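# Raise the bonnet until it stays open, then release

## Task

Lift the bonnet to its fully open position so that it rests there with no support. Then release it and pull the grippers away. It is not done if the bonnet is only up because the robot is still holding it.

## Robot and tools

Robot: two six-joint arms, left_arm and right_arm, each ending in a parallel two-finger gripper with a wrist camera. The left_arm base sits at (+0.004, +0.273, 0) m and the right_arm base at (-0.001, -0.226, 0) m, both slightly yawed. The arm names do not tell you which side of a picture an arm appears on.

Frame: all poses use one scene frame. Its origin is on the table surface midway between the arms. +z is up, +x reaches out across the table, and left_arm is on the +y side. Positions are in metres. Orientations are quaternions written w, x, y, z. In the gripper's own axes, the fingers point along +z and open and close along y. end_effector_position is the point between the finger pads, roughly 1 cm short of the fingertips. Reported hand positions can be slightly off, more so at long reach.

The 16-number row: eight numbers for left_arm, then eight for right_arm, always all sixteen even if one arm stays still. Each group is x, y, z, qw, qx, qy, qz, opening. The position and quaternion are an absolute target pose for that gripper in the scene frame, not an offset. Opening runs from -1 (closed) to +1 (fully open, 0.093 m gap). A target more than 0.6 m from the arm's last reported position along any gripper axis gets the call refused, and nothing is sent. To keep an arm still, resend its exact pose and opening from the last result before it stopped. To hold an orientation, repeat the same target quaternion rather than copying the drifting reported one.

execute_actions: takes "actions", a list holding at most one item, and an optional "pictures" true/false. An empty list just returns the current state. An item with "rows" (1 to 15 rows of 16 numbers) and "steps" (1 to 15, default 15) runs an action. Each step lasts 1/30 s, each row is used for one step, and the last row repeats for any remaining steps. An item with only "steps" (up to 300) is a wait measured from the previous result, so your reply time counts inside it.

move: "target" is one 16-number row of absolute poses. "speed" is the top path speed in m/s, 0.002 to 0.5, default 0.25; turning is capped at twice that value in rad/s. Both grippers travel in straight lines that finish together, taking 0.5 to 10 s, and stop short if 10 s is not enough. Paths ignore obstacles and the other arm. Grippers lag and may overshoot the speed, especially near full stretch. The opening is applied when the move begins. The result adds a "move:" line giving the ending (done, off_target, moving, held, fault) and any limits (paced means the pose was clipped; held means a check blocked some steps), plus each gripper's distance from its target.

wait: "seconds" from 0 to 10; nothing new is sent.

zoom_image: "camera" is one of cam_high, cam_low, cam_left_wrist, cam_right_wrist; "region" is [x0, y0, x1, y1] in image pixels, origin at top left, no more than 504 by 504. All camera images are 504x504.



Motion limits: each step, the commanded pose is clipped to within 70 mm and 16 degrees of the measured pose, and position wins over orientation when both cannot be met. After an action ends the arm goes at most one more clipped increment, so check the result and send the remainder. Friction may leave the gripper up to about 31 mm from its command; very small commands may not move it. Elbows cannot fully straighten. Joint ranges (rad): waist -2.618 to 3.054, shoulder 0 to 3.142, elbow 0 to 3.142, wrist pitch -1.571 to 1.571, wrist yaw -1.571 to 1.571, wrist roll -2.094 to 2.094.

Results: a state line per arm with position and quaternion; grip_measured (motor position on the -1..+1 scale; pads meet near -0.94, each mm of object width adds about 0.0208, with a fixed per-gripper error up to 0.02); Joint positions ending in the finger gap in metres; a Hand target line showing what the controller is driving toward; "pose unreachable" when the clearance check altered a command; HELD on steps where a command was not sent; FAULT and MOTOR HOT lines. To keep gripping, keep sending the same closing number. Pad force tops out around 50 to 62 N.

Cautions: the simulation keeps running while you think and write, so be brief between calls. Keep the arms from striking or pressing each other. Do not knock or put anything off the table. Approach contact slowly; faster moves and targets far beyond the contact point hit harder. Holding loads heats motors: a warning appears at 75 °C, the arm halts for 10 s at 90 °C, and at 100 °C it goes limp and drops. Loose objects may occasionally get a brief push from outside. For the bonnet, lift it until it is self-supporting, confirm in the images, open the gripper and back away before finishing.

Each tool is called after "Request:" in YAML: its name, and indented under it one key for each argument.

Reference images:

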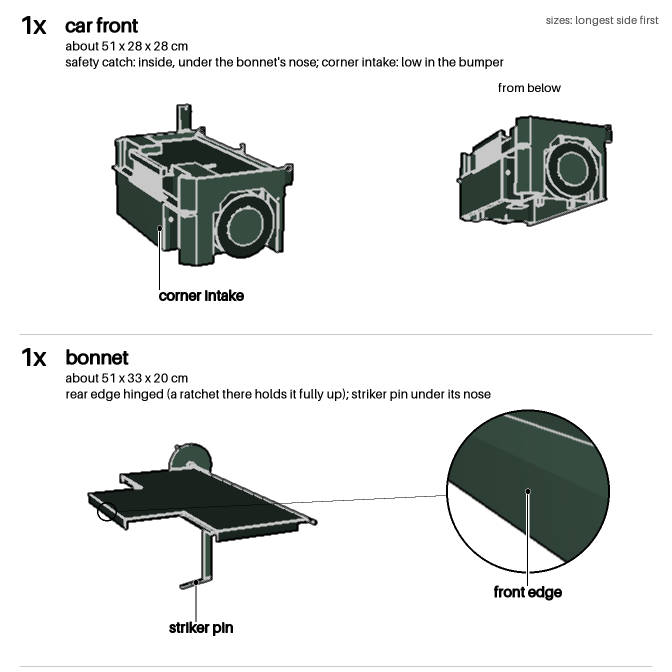

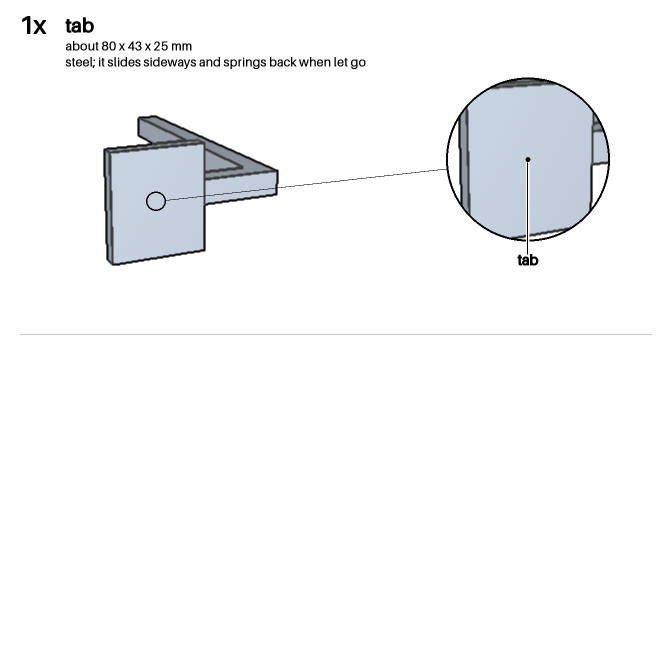

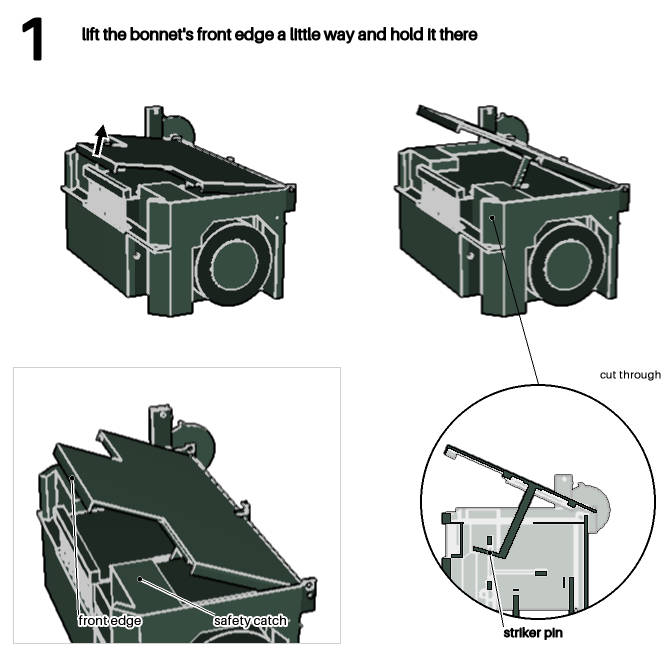

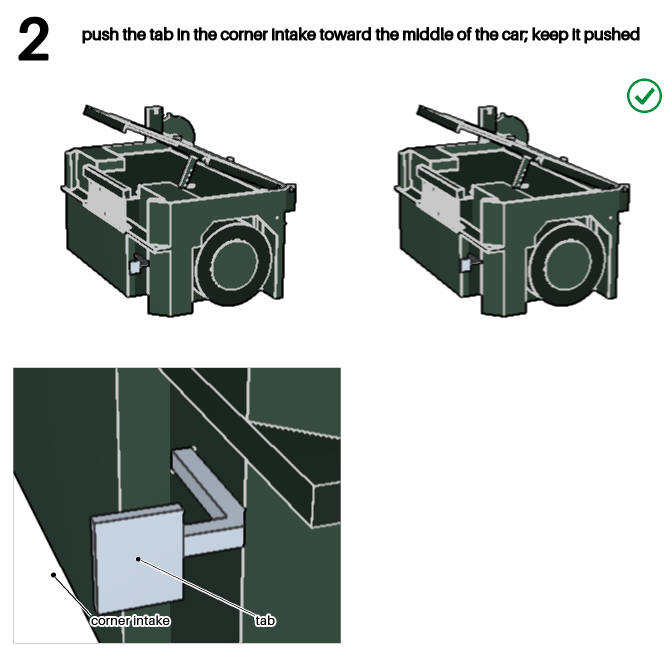

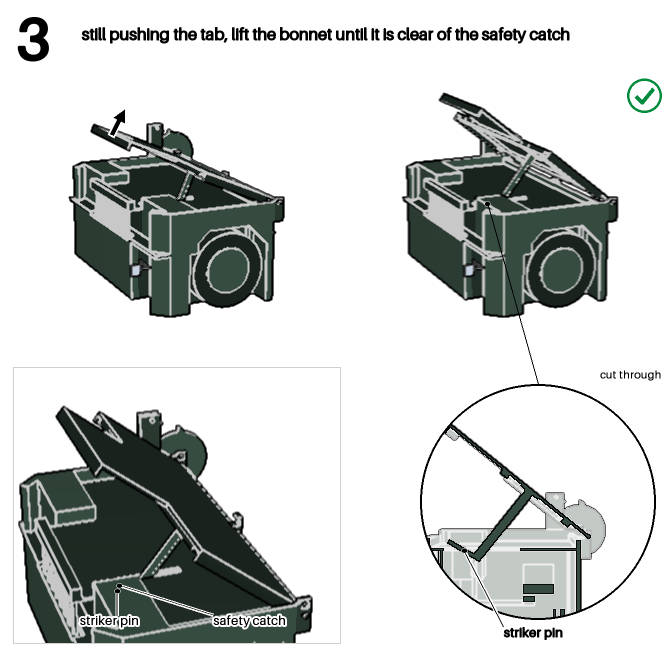

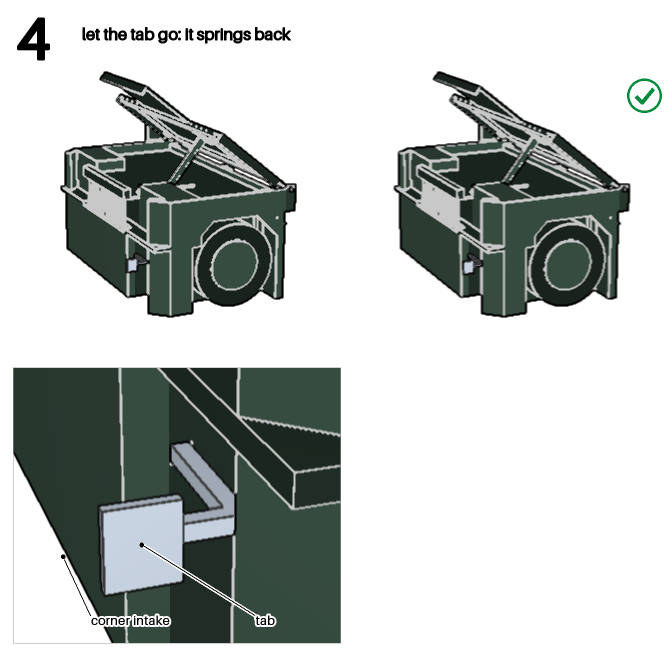

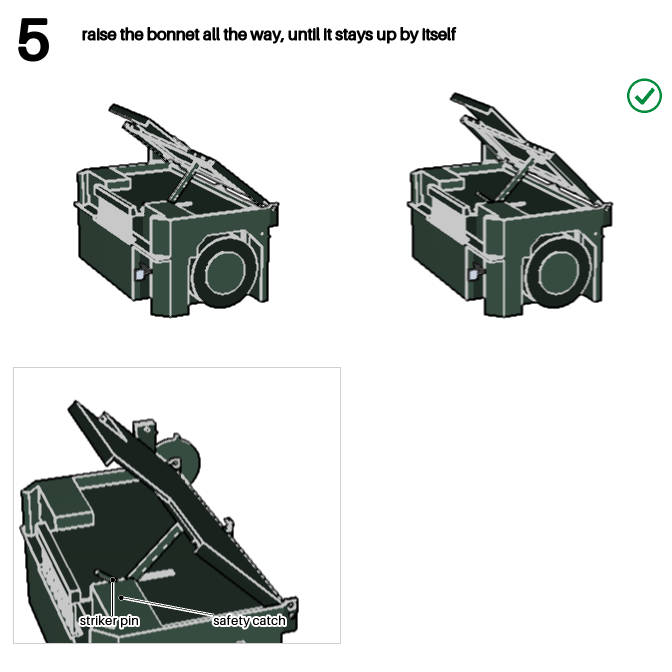

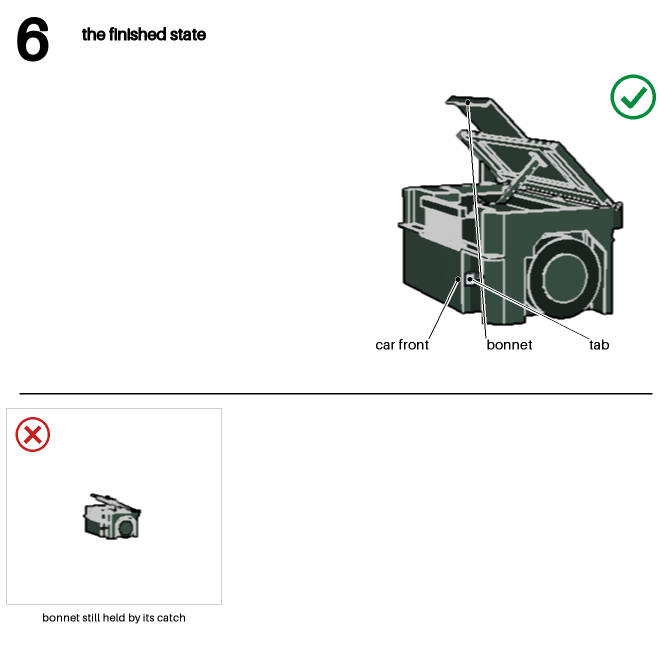

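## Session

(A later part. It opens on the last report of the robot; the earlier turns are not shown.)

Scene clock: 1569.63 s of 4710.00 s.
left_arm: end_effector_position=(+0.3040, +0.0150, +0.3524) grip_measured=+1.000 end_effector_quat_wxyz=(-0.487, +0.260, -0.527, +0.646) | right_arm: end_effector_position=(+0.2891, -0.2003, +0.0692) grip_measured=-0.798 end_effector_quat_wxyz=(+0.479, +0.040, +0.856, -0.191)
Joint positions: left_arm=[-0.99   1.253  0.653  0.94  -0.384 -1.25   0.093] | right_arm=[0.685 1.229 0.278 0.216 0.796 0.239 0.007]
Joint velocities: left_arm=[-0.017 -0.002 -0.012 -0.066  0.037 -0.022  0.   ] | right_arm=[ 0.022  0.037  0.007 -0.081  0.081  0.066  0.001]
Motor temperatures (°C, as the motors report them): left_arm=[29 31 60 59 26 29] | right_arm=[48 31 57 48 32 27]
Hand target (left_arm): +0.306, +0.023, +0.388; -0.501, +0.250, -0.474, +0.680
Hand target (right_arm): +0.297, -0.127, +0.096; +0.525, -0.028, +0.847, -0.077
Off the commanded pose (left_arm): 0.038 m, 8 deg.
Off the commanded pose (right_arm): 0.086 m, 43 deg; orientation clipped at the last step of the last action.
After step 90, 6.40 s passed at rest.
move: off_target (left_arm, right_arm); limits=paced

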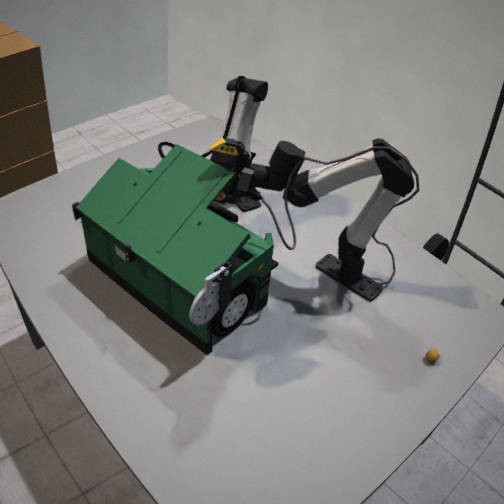

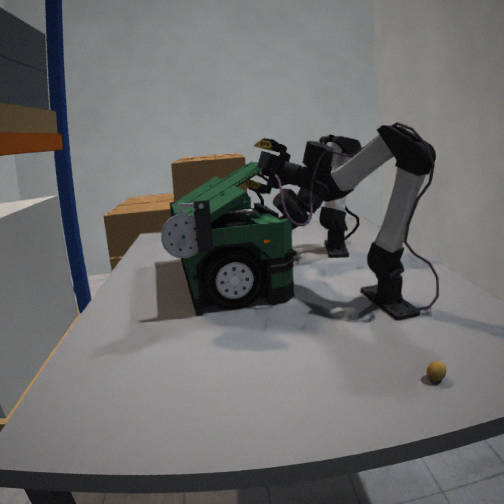

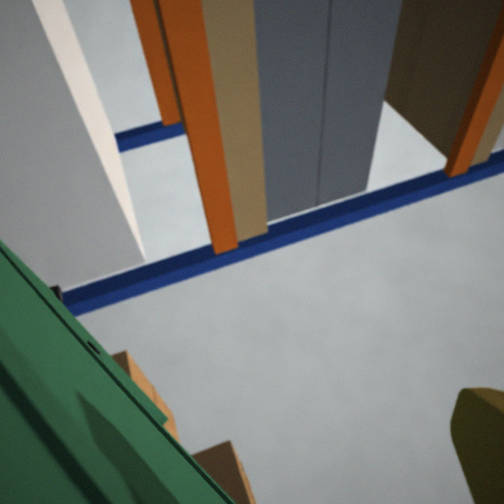

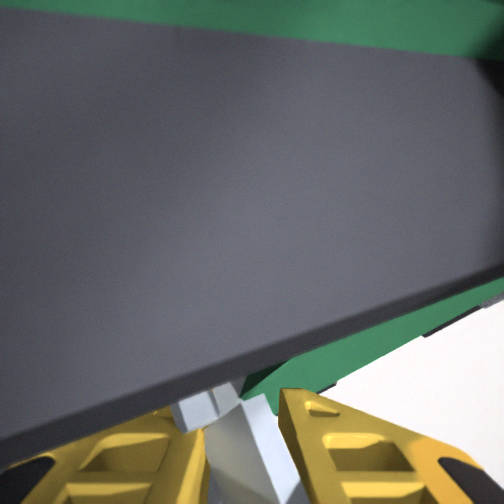

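Request:
move:
  target: [0.31,0.02,0.39,0.50,-0.25,0.47,-0.68,1, 0.29,-0.205,0.075,0.58,-0.075,0.81,0.055,-0.45]
  speed: 0.1

Request:
move:
  target: [0.31,0.02,0.39,0.50,-0.25,0.47,-0.68,1, 0.235,-0.225,0.10,0.5,-0.075,0.862,0.045,-1]
  speed: 0.12

Request:
move:
  target: [0.31,0.02,0.39,0.50,-0.25,0.47,-0.68,1, 0.262,-0.255,0.083,0.656,-0.652,0.273,-0.265,-1]
  speed: 0.3

Scene clock: 1580.53 s of 4710.00 s.
left_arm: end_effector_position=(+0.3028, +0.0147, +0.3492) grip_measured=+1.000 end_effector_quat_wxyz=(-0.486, +0.260, -0.529, +0.645) | right_arm: end_effector_position=(+0.2936, -0.2047, +0.0868) grip_measured=-0.452 end_effector_quat_wxyz=(+0.586, -0.078, +0.805, +0.050)
Joint positions: left_arm=[-0.995  1.253  0.644  0.945 -0.388 -1.251  0.093] | right_arm=[ 0.115  1.071  0.018  0.73  -0.226 -0.085  0.024]
Joint velocities: left_arm=[-0.017  0.007 -0.002 -0.007 -0.081  0.022  0.   ] | right_arm=[-0.012 -0.002 -0.002 -0.007 -0.022 -0.095 -0.001]
Motor temperatures (°C, as the motors report them): left_arm=[29 31 59 59 26 29] | right_arm=[51 32 56 48 31 27]
Hand target (left_arm): +0.306, +0.023, +0.388; -0.501, +0.250, -0.473, +0.680
Hand target (right_arm): +0.289, -0.205, +0.078; +0.578, -0.080, +0.811, +0.051
Off the commanded pose (left_arm): 0.042 m, 8 deg.
Off the commanded pose (right_arm): 0.012 m, 1 deg.
After step 90, 4.37 s passed at rest.
move: off_target (left_arm, right_arm)

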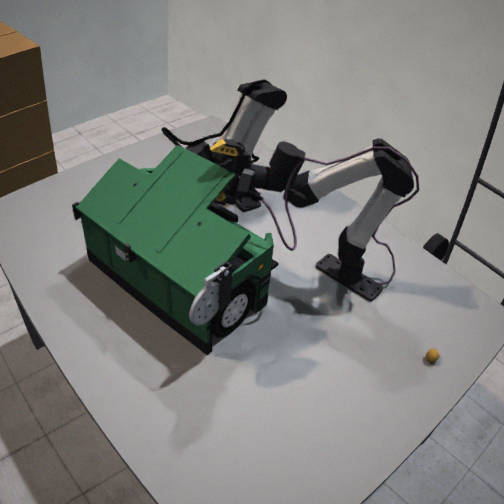

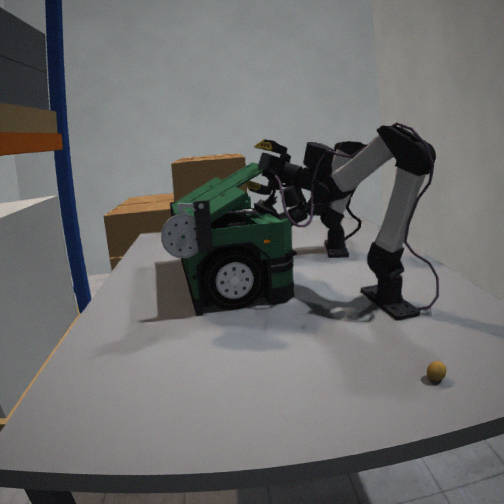

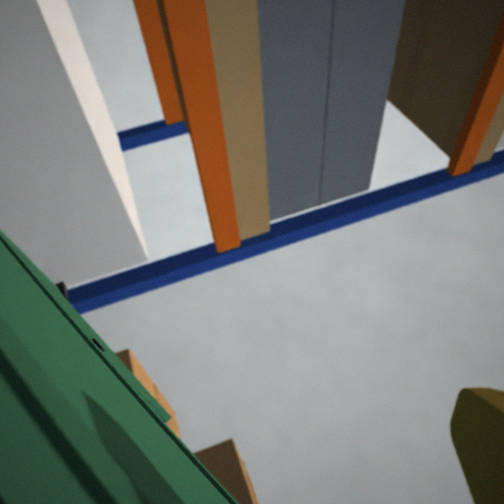

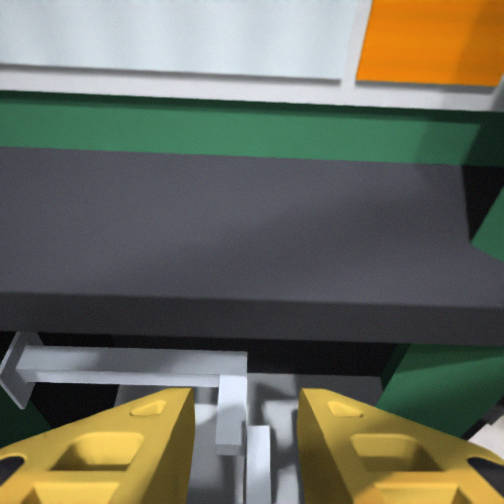

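Scene clock: 1582.30 s of 4710.00 s.
left_arm: end_effector_position=(+0.3019, +0.0149, +0.3488) grip_measured=+1.000 end_effector_quat_wxyz=(-0.485, +0.256, -0.527, +0.649) | right_arm: end_effector_position=(+0.2353, -0.2247, +0.0859) grip_measured=-0.985 end_effector_quat_wxyz=(+0.486, -0.069, +0.870, +0.046)
Joint positions: left_arm=[-0.99   1.253  0.635  0.961 -0.374 -1.251  0.093] | right_arm=[-0.073  0.469  0.158 -0.28  -0.353 -0.212  0.   ]
Joint velocities: left_arm=[ 0.002 -0.007 -0.012  0.007 -0.007 -0.037  0.   ] | right_arm=[-0.007  0.007  0.007 -0.022 -0.051 -0.007  0.   ]
Motor temperatures (°C, as the motors report them): left_arm=[29 31 59 59 26 29] | right_arm=[51 32 56 47 31 27]
Hand target (left_arm): +0.306, +0.023, +0.388; -0.501, +0.250, -0.473, +0.680
Hand target (right_arm): +0.237, -0.226, +0.099; +0.500, -0.074, +0.862, +0.042
Off the commanded pose (left_arm): 0.042 m, 8 deg.
Off the commanded pose (right_arm): 0.014 m, 2 deg.
move: off_target (left_arm, right_arm)

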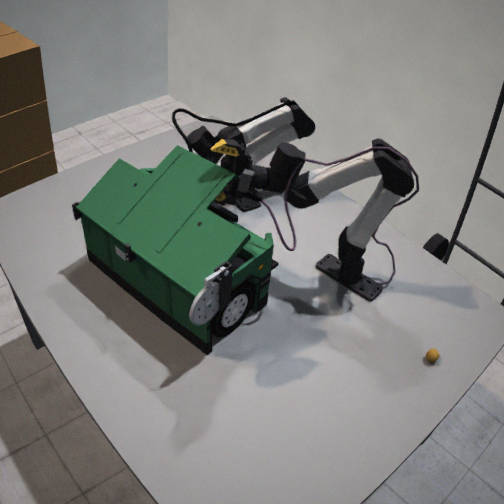

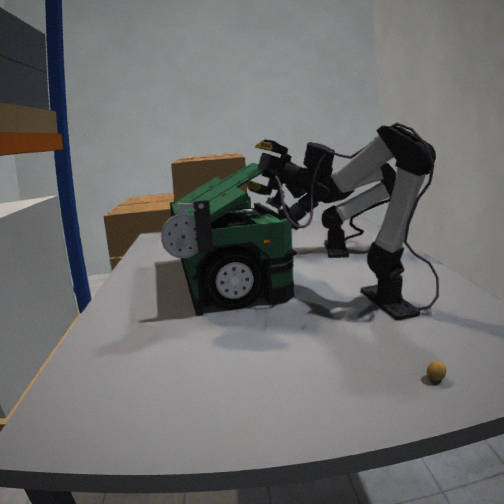

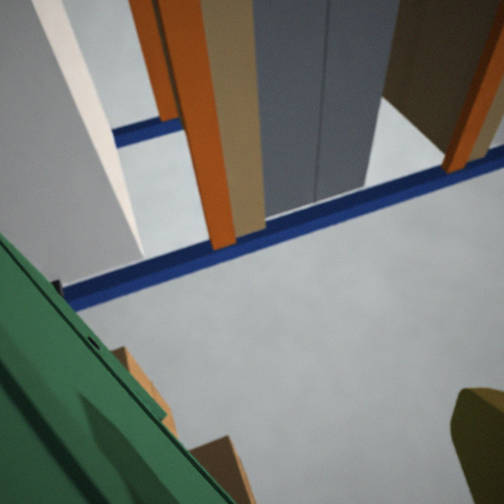

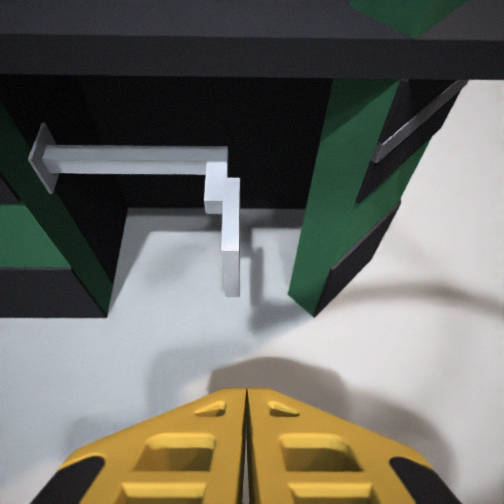

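Scene clock: 1586.10 s of 4710.00 s.
left_arm: end_effector_position=(+0.3005, +0.0146, +0.3467) grip_measured=+1.000 end_effector_quat_wxyz=(-0.483, +0.253, -0.528, +0.651) | right_arm: end_effector_position=(+0.2570, -0.2494, +0.0810) grip_measured=-0.985 end_effector_quat_wxyz=(+0.656, -0.647, +0.285, -0.264)
Joint positions: left_arm=[-0.99   1.253  0.624  0.973 -0.366 -1.251  0.093] | right_arm=[-0.628  1.861  0.194  1.164 -1.57  -2.043  0.   ]
Joint velocities: left_arm=[ 0.017 -0.012  0.012 -0.051 -0.051 -0.081  0.   ] | right_arm=[-0.007 -0.012  0.007  0.007 -0.037 -0.022  0.   ]
Motor temperatures (°C, as the motors report them): left_arm=[29 31 60 59 26 29] | right_arm=[50 32 56 47 31 27]
Hand target (left_arm): +0.306, +0.024, +0.388; -0.501, +0.250, -0.472, +0.681
Hand target (right_arm): +0.260, -0.255, +0.082; +0.655, -0.648, +0.277, -0.271
Off the commanded pose (left_arm): 0.045 m, 8 deg.
Off the commanded pose (right_arm): 0.008 m, 1 deg.
joint sent to its limit (right arm) — the command would take joint 5 (wrist yaw) past its lower limit, so that joint was sent only as far as its limit.
move: off_target (left_arm)

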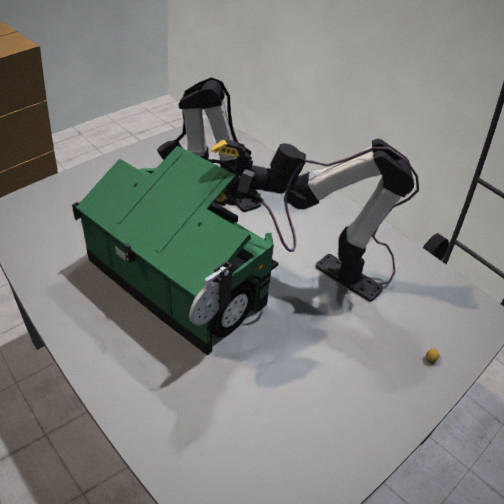

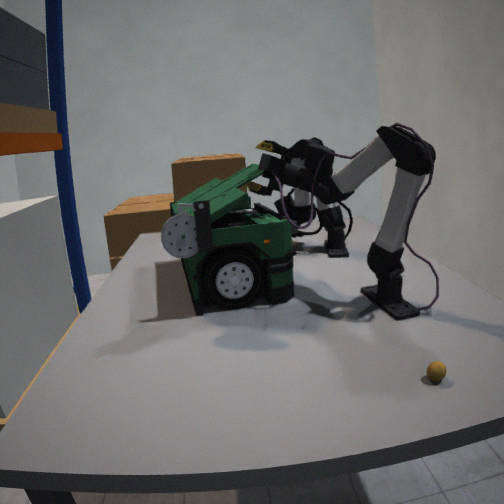

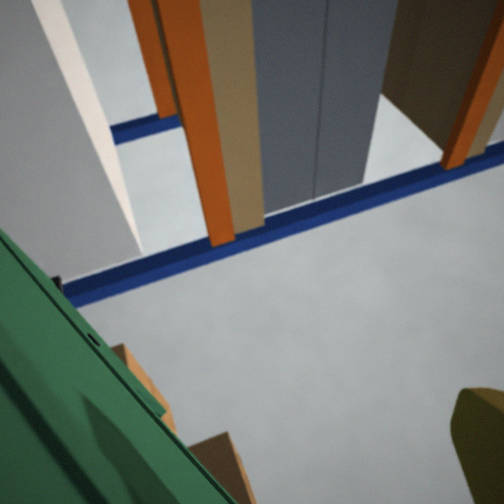

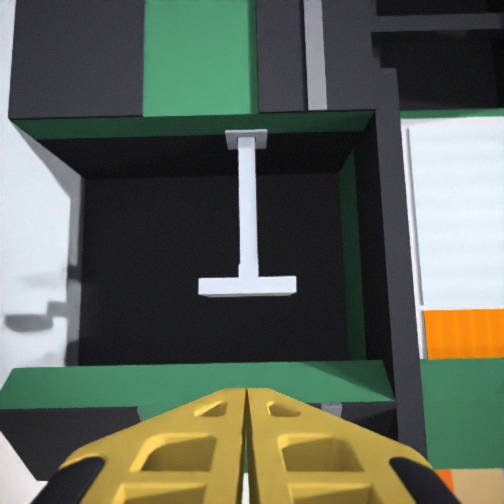

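Same sequence as before, then lift left hard.

Request:
move:
  target: [0.31,0.02,0.39,0.50,-0.25,0.47,-0.68,1, 0.268,-0.247,0.081,0.656,-0.652,0.273,-0.265,-1]
  speed: 0.05

Request:
move:
  target: [0.31,0.02,0.39,0.50,-0.25,0.47,-0.68,1, 0.285,-0.18,0.081,0.656,-0.652,0.273,-0.265,-1]
  speed: 0.05

Request:
move:
  target: [0.315,0.02,0.44,0.52,-0.235,0.42,-0.70,1, 0.31,-0.16,0.082,0.656,-0.652,0.273,-0.265,-1]
  speed: 0.06

Scene clock: 1591.30 s of 4710.00 s.
left_arm: end_effector_position=(+0.3005, +0.0149, +0.3471) grip_measured=+1.000 end_effector_quat_wxyz=(-0.484, +0.253, -0.526, +0.652) | right_arm: end_effector_position=(+0.2614, -0.2445, +0.0815) grip_measured=-0.985 end_effector_quat_wxyz=(+0.656, -0.653, +0.276, -0.258)
Joint positions: left_arm=[-0.99   1.254  0.623  0.978 -0.367 -1.251  0.093] | right_arm=[-0.595  1.861  0.207  1.164 -1.559 -2.036  0.   ]
Joint velocities: left_arm=[-0.012 -0.007 -0.007 -0.037  0.022  0.037  0.   ] | right_arm=[-0.002 -0.012 -0.002  0.037 -0.037 -0.007  0.   ]
Motor temperatures (°C, as the motors report them): left_arm=[29 31 60 59 26 29] | right_arm=[49 32 54 45 31 27]
Hand target (left_arm): +0.306, +0.023, +0.388; -0.501, +0.250, -0.472, +0.681
Hand target (right_arm): +0.267, -0.247, +0.081; +0.653, -0.657, +0.273, -0.261
Off the commanded pose (left_arm): 0.044 m, 7 deg.
Off the commanded pose (right_arm): 0.007 m, 1 deg.
After step 90, 0.57 s passed at rest.
move: off_target (left_arm)

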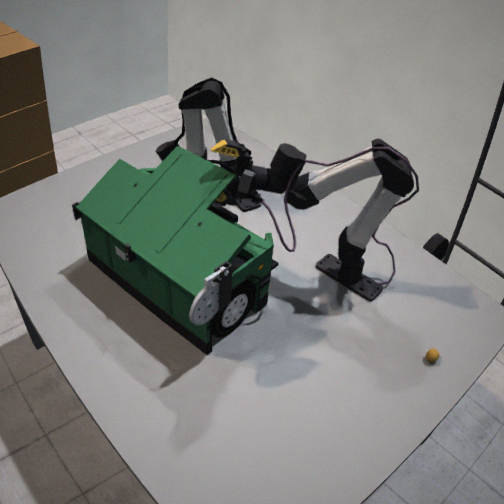

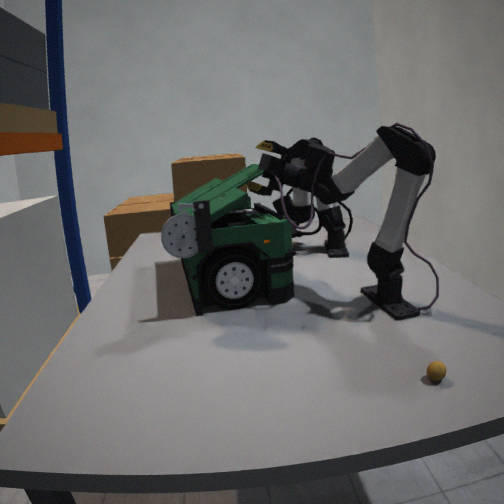

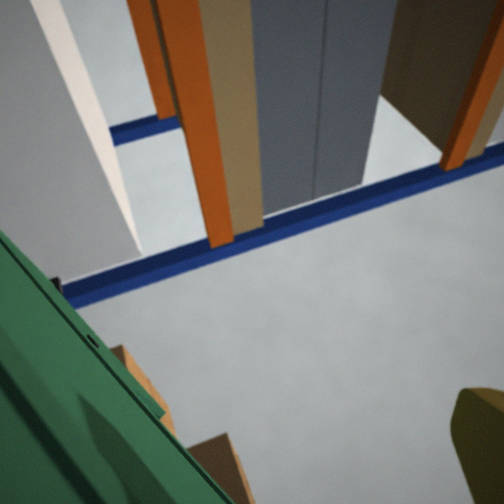

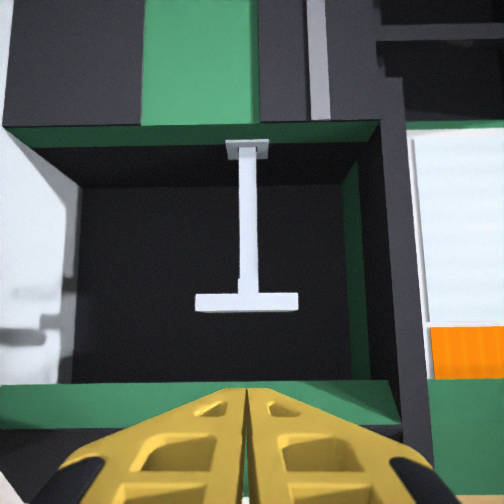

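Scene clock: 1593.00 s of 4710.00 s.
left_arm: end_effector_position=(+0.3008, +0.0152, +0.3472) grip_measured=+1.000 end_effector_quat_wxyz=(-0.484, +0.254, -0.525, +0.652) | right_arm: end_effector_position=(+0.3000, -0.2047, +0.0838) grip_measured=-0.985 end_effector_quat_wxyz=(+0.616, -0.668, +0.301, -0.289)
Joint positions: left_arm=[-0.99   1.255  0.623  0.98  -0.369 -1.252  0.093] | right_arm=[-0.299  1.916  0.153  1.574 -1.171 -1.759  0.   ]
Joint velocities: left_arm=[-0.002 -0.022 -0.012  0.007 -0.051 -0.022  0.   ] | right_arm=[ 0.012 -0.002 -0.012  0.037  0.022 -0.007  0.   ]
Motor temperatures (°C, as the motors report them): left_arm=[29 31 60 58 26 29] | right_arm=[49 32 54 45 31 27]
Hand target (left_arm): +0.306, +0.024, +0.388; -0.501, +0.250, -0.472, +0.681
Hand target (right_arm): +0.284, -0.182, +0.082; +0.636, -0.677, +0.278, -0.247
Off the commanded pose (left_arm): 0.044 m, 7 deg.
Off the commanded pose (right_arm): 0.029 m, 6 deg.
joint sent to its limit (right arm) — the command would take joint 4 (wrist pitch) past its upper limit, so that joint was sent only as far as its limit.
move: off_target (left_arm, right_arm)

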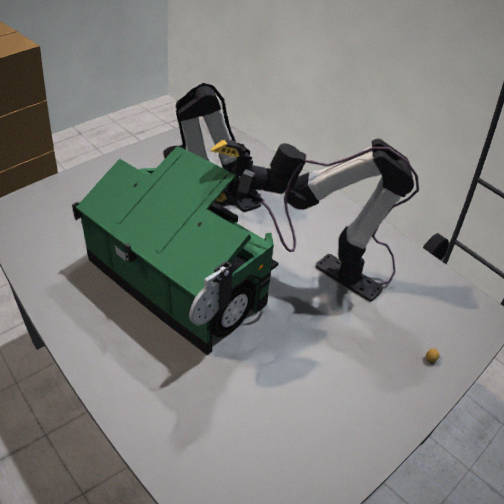

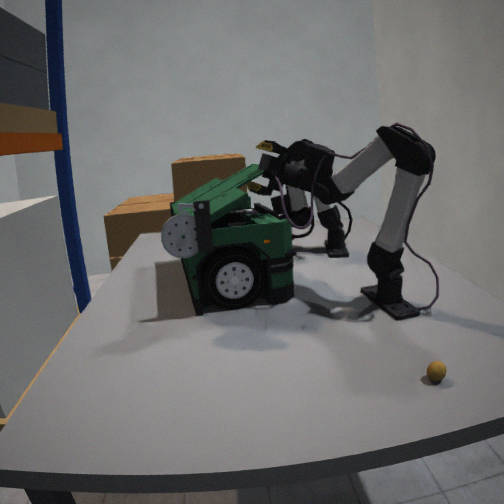

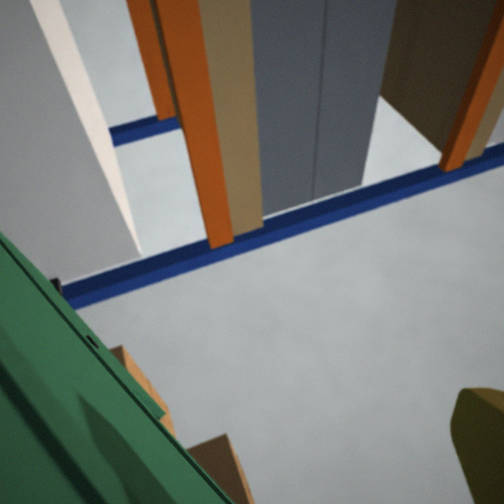

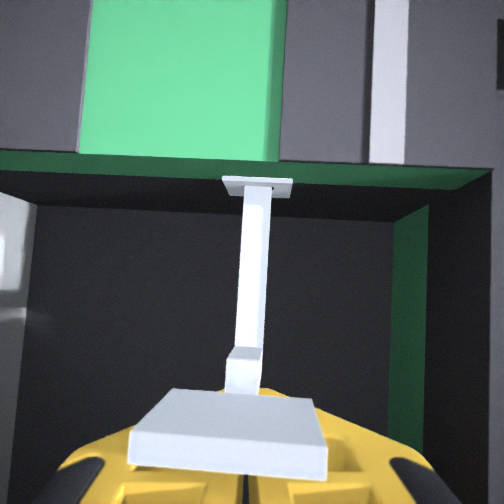

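Scene clock: 1595.33 s of 4710.00 s.
left_arm: end_effector_position=(+0.3156, +0.0117, +0.3666) grip_measured=+1.000 end_effector_quat_wxyz=(-0.498, +0.259, -0.518, +0.645) | right_arm: end_effector_position=(+0.3066, -0.2020, +0.0829) grip_measured=-0.986 end_effector_quat_wxyz=(-0.608, +0.664, -0.317, +0.298)
Joint positions: left_arm=[-0.972  1.294  0.721  0.934 -0.38  -1.236  0.093] | right_arm=[-0.257  1.916  0.148  1.589 -1.089 -1.74   0.   ]
Joint velocities: left_arm=[-0.002 -0.007  0.002  0.066 -0.007  0.022  0.   ] | right_arm=[-0.007 -0.017 -0.017 -0.051  0.022 -0.037  0.   ]
Motor temperatures (°C, as the motors report them): left_arm=[29 31 60 59 26 29] | right_arm=[49 32 53 45 31 27]
Hand target (left_arm): +0.306, +0.028, +0.434; +0.522, -0.236, +0.426, -0.700
Hand target (right_arm): +0.304, -0.164, +0.083; -0.634, +0.679, -0.278, +0.245
Off the commanded pose (left_arm): 0.074 m, 13 deg.
Off the commanded pose (right_arm): 0.042 m, 8 deg.
joint sent to its limit (right arm) — the command would take joint 4 (wrist pitch) past its upper limit, so that joint was sent only as far as its limit.
move: off_target (left_arm, right_arm)

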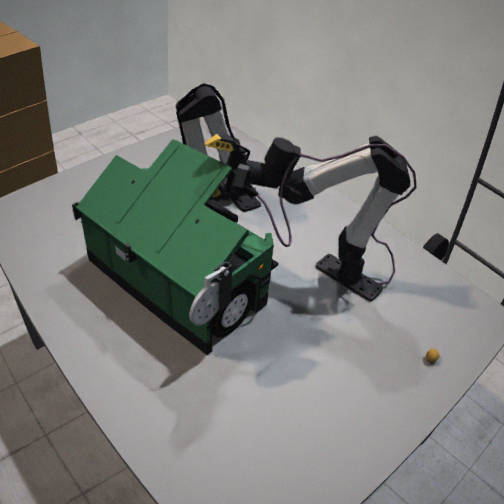

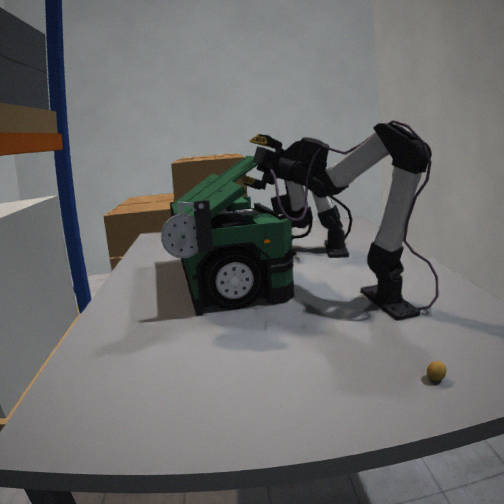

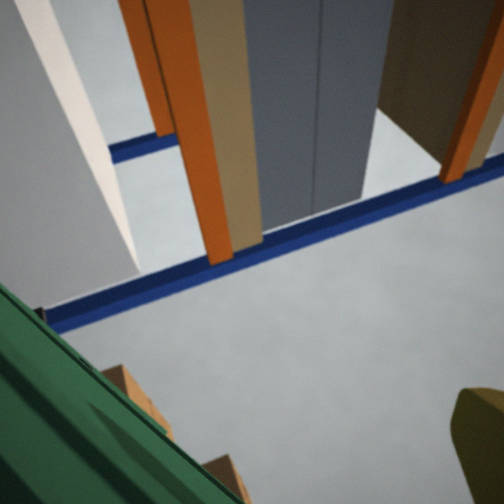

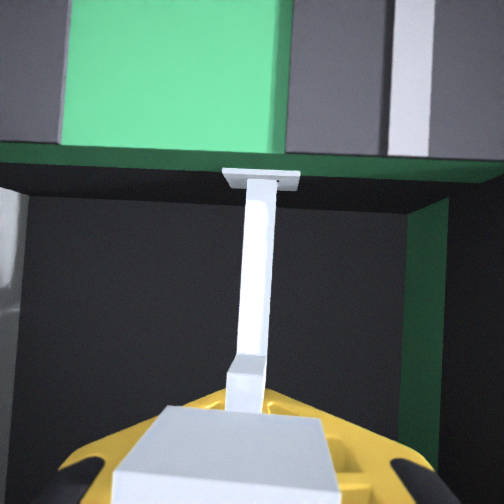

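Request:
move:
  target: [0.325,0.02,0.46,0.52,-0.235,0.42,-0.70,1,0.31,-0.16,0.082,0.656,-0.652,0.273,-0.265,-1]
  speed: 0.04

Scene clock: 1609.63 s of 4710.00 s.
left_arm: end_effector_position=(+0.3275, +0.0090, +0.3657) grip_measured=+1.000 end_effector_quat_wxyz=(-0.496, +0.263, -0.543, +0.625) | right_arm: end_effector_position=(+0.3067, -0.2021, +0.0828) grip_measured=-0.986 end_effector_quat_wxyz=(-0.607, +0.663, -0.319, +0.299)
Joint positions: left_arm=[-0.949  1.3    0.78   0.816 -0.367 -1.241  0.093] | right_arm=[-0.255  1.915  0.147  1.589 -1.084 -1.739  0.   ]
Joint velocities: left_arm=[ 0.007 -0.002  0.007  0.022 -0.095 -0.022  0.   ] | right_arm=[ 0.007 -0.007 -0.007  0.037 -0.125  0.037  0.   ]
Motor temperatures (°C, as the motors report them): left_arm=[29 31 63 63 26 29] | right_arm=[52 32 51 44 30 27]
Hand target (left_arm): +0.313, +0.029, +0.447; +0.521, -0.238, +0.434, -0.695
Hand target (right_arm): +0.304, -0.164, +0.083; -0.634, +0.679, -0.279, +0.245
Off the commanded pose (left_arm): 0.095 m, 17 deg; position and orientation clipped at the last step of the last action.
Off the commanded pose (right_arm): 0.042 m, 9 deg.
joint sent to its limit (right arm) — the command would take joint 4 (wrist pitch) past its upper limit, so that joint was sent only as far as its limit.
After step 90, 8.13 s passed at rest.
move: off_target (left_arm, right_arm); limits=paced

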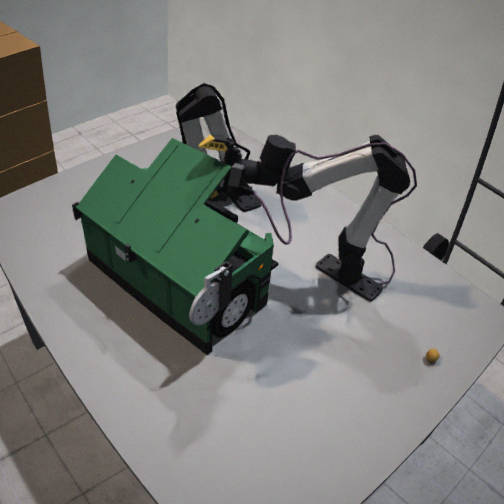

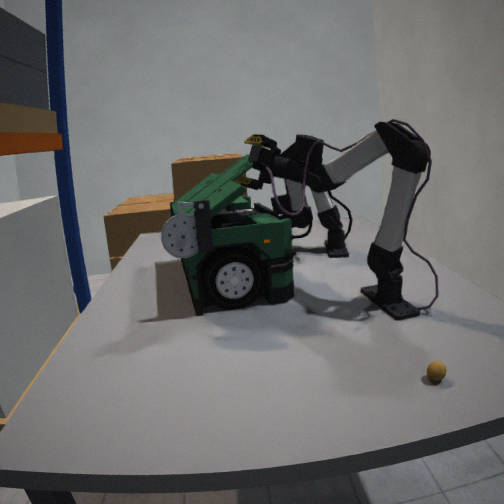

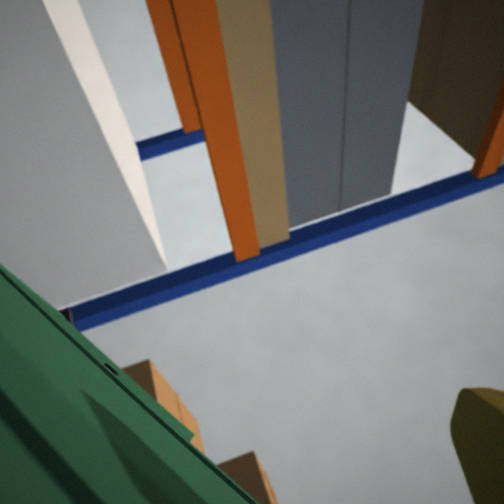

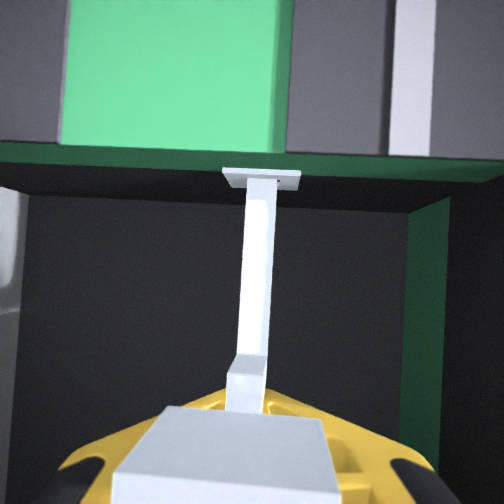

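Request:
move:
  target: [0.31,0.02,0.40,0.50,-0.25,0.47,-0.68,1,0.30,-0.13,0.083,0.607,-0.663,0.319,-0.299,-1]
  speed: 0.05

Request:
zoom_image:
  camera: "cam_low"
  region: [150,120,350,320]

Scene clock: 1621.70 s of 4710.00 s.
left_arm: end_effector_position=(+0.3201, +0.0092, +0.3550) grip_measured=+1.000 end_effector_quat_wxyz=(-0.489, +0.259, -0.536, +0.637) | right_arm: end_effector_position=(+0.3089, -0.2114, +0.0819) grip_measured=-0.986 end_effector_quat_wxyz=(-0.517, +0.622, -0.435, +0.396)
Joint positions: left_arm=[-0.958  1.3    0.717  0.899 -0.356 -1.253  0.093] | right_arm=[-0.06   1.766 -0.001  1.59  -0.529 -1.704  0.   ]
Joint velocities: left_arm=[-0.012 -0.002 -0.007 -0.037  0.037 -0.022  0.   ] | right_arm=[ 0.002 -0.012 -0.007 -0.037 -0.066  0.037  0.   ]
Motor temperatures (°C, as the motors report them): left_arm=[29 32 65 66 26 29] | right_arm=[54 33 49 44 30 27]
Hand target (left_arm): +0.308, +0.022, +0.398; -0.500, +0.251, -0.473, +0.681
Hand target (right_arm): +0.292, -0.142, +0.084; -0.577, +0.667, -0.355, +0.309
Off the commanded pose (left_arm): 0.047 m, 9 deg.
Off the commanded pose (right_arm): 0.082 m, 21 deg; orientation clipped at the last step of the last action.
joint sent to its limit (right arm) — the command would take joint 4 (wrist pitch) past its upper limit, so that joint was sent only as far as its limit.
After step 90, 6.93 s passed at rest.
move: off_target (left_arm, right_arm); limits=paced

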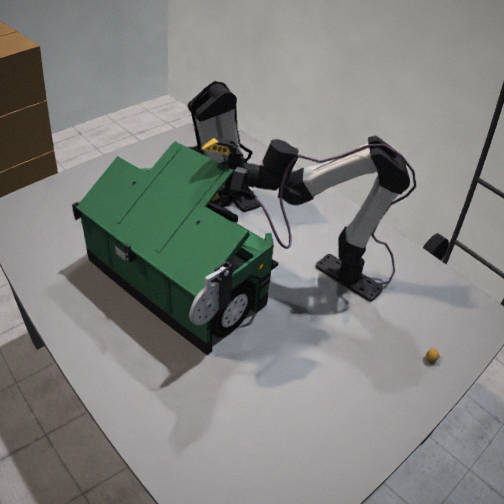

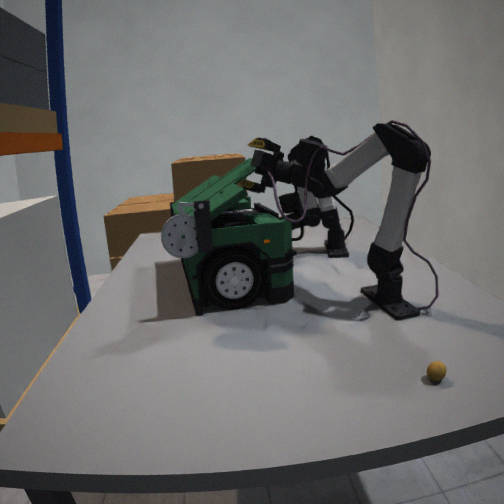

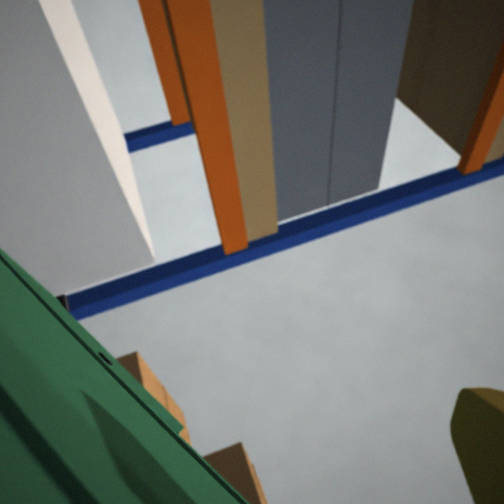

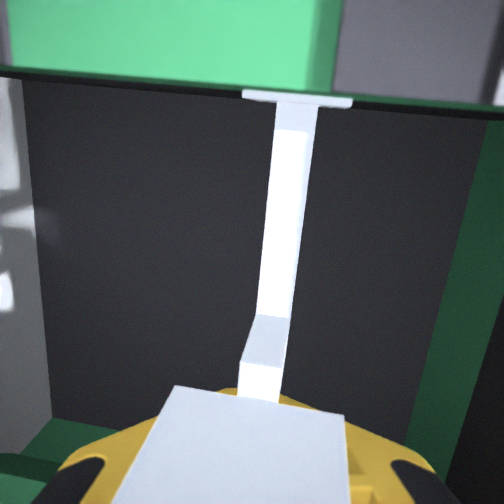

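Region (150, 120, 350, 320) of cam_low's 504x504 image, scaled by 2.520, with more detail than that image has.

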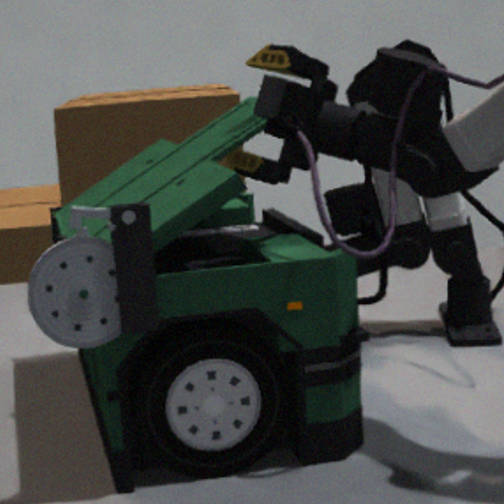

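Request:
move:
  target: [0.31,0.02,0.40,0.50,-0.25,0.47,-0.68,1,0.315,-0.13,0.083,0.685,-0.682,0.185,-0.177,-1]
  speed: 0.08

Scene clock: 1649.67 s of 4710.00 s.
left_arm: end_effector_position=(+0.3189, +0.0092, +0.3531) grip_measured=+1.000 end_effector_quat_wxyz=(-0.488, +0.262, -0.536, +0.637) | right_arm: end_effector_position=(+0.3096, -0.2021, +0.0810) grip_measured=-0.986 end_effector_quat_wxyz=(-0.589, +0.655, -0.353, +0.317)
Joint positions: left_arm=[-0.964  1.3    0.71   0.905 -0.366 -1.255  0.093] | right_arm=[-0.21   1.885  0.111  1.59  -0.954 -1.722  0.   ]
Joint velocities: left_arm=[ 0.002 -0.027  0.007  0.007 -0.081  0.007  0.   ] | right_arm=[ 0.002 -0.007 -0.007 -0.007 -0.037  0.037  0.   ]
Motor temperatures (°C, as the motors report them): left_arm=[29 33 60 65 26 29] | right_arm=[66 32 47 44 32 27]
Hand target (left_arm): +0.308, +0.022, +0.398; -0.500, +0.251, -0.473, +0.681
Hand target (right_arm): +0.300, -0.141, +0.083; -0.638, +0.687, -0.263, +0.228
Off the commanded pose (left_arm): 0.049 m, 9 deg.
Off the commanded pose (right_arm): 0.072 m, 28 deg; orientation clipped at the last step of the last action.
joint sent to its limit (right arm) — the command would take joint 4 (wrist pitch) past its upper limit, so that joint was sent only as far as its limit.
After step 90, 19.97 s passed at rest.
move: off_target (left_arm, right_arm); limits=paced

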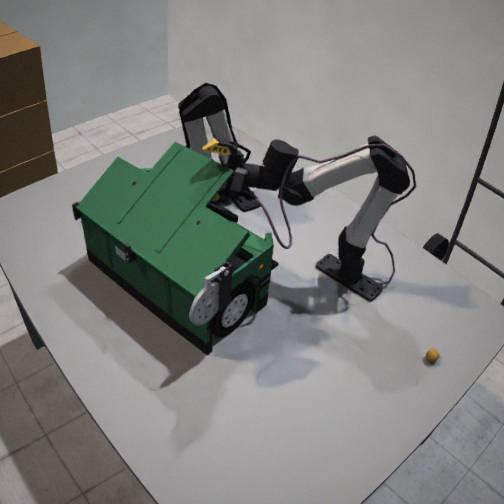

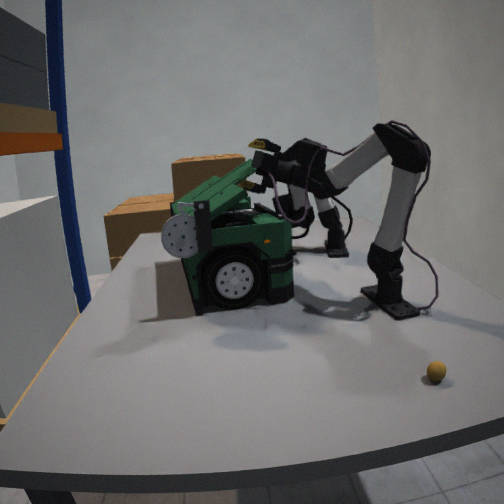

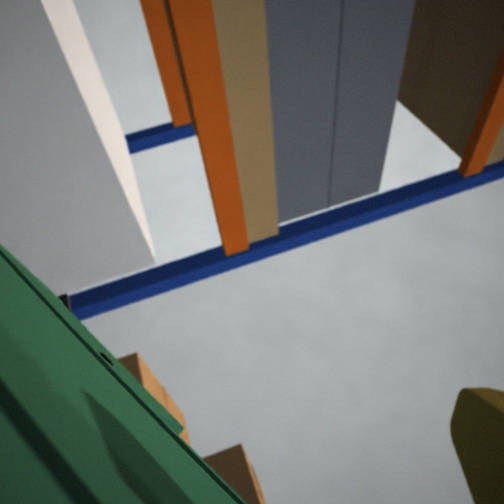

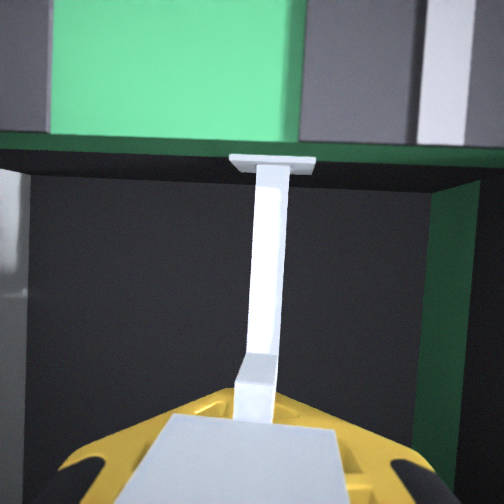

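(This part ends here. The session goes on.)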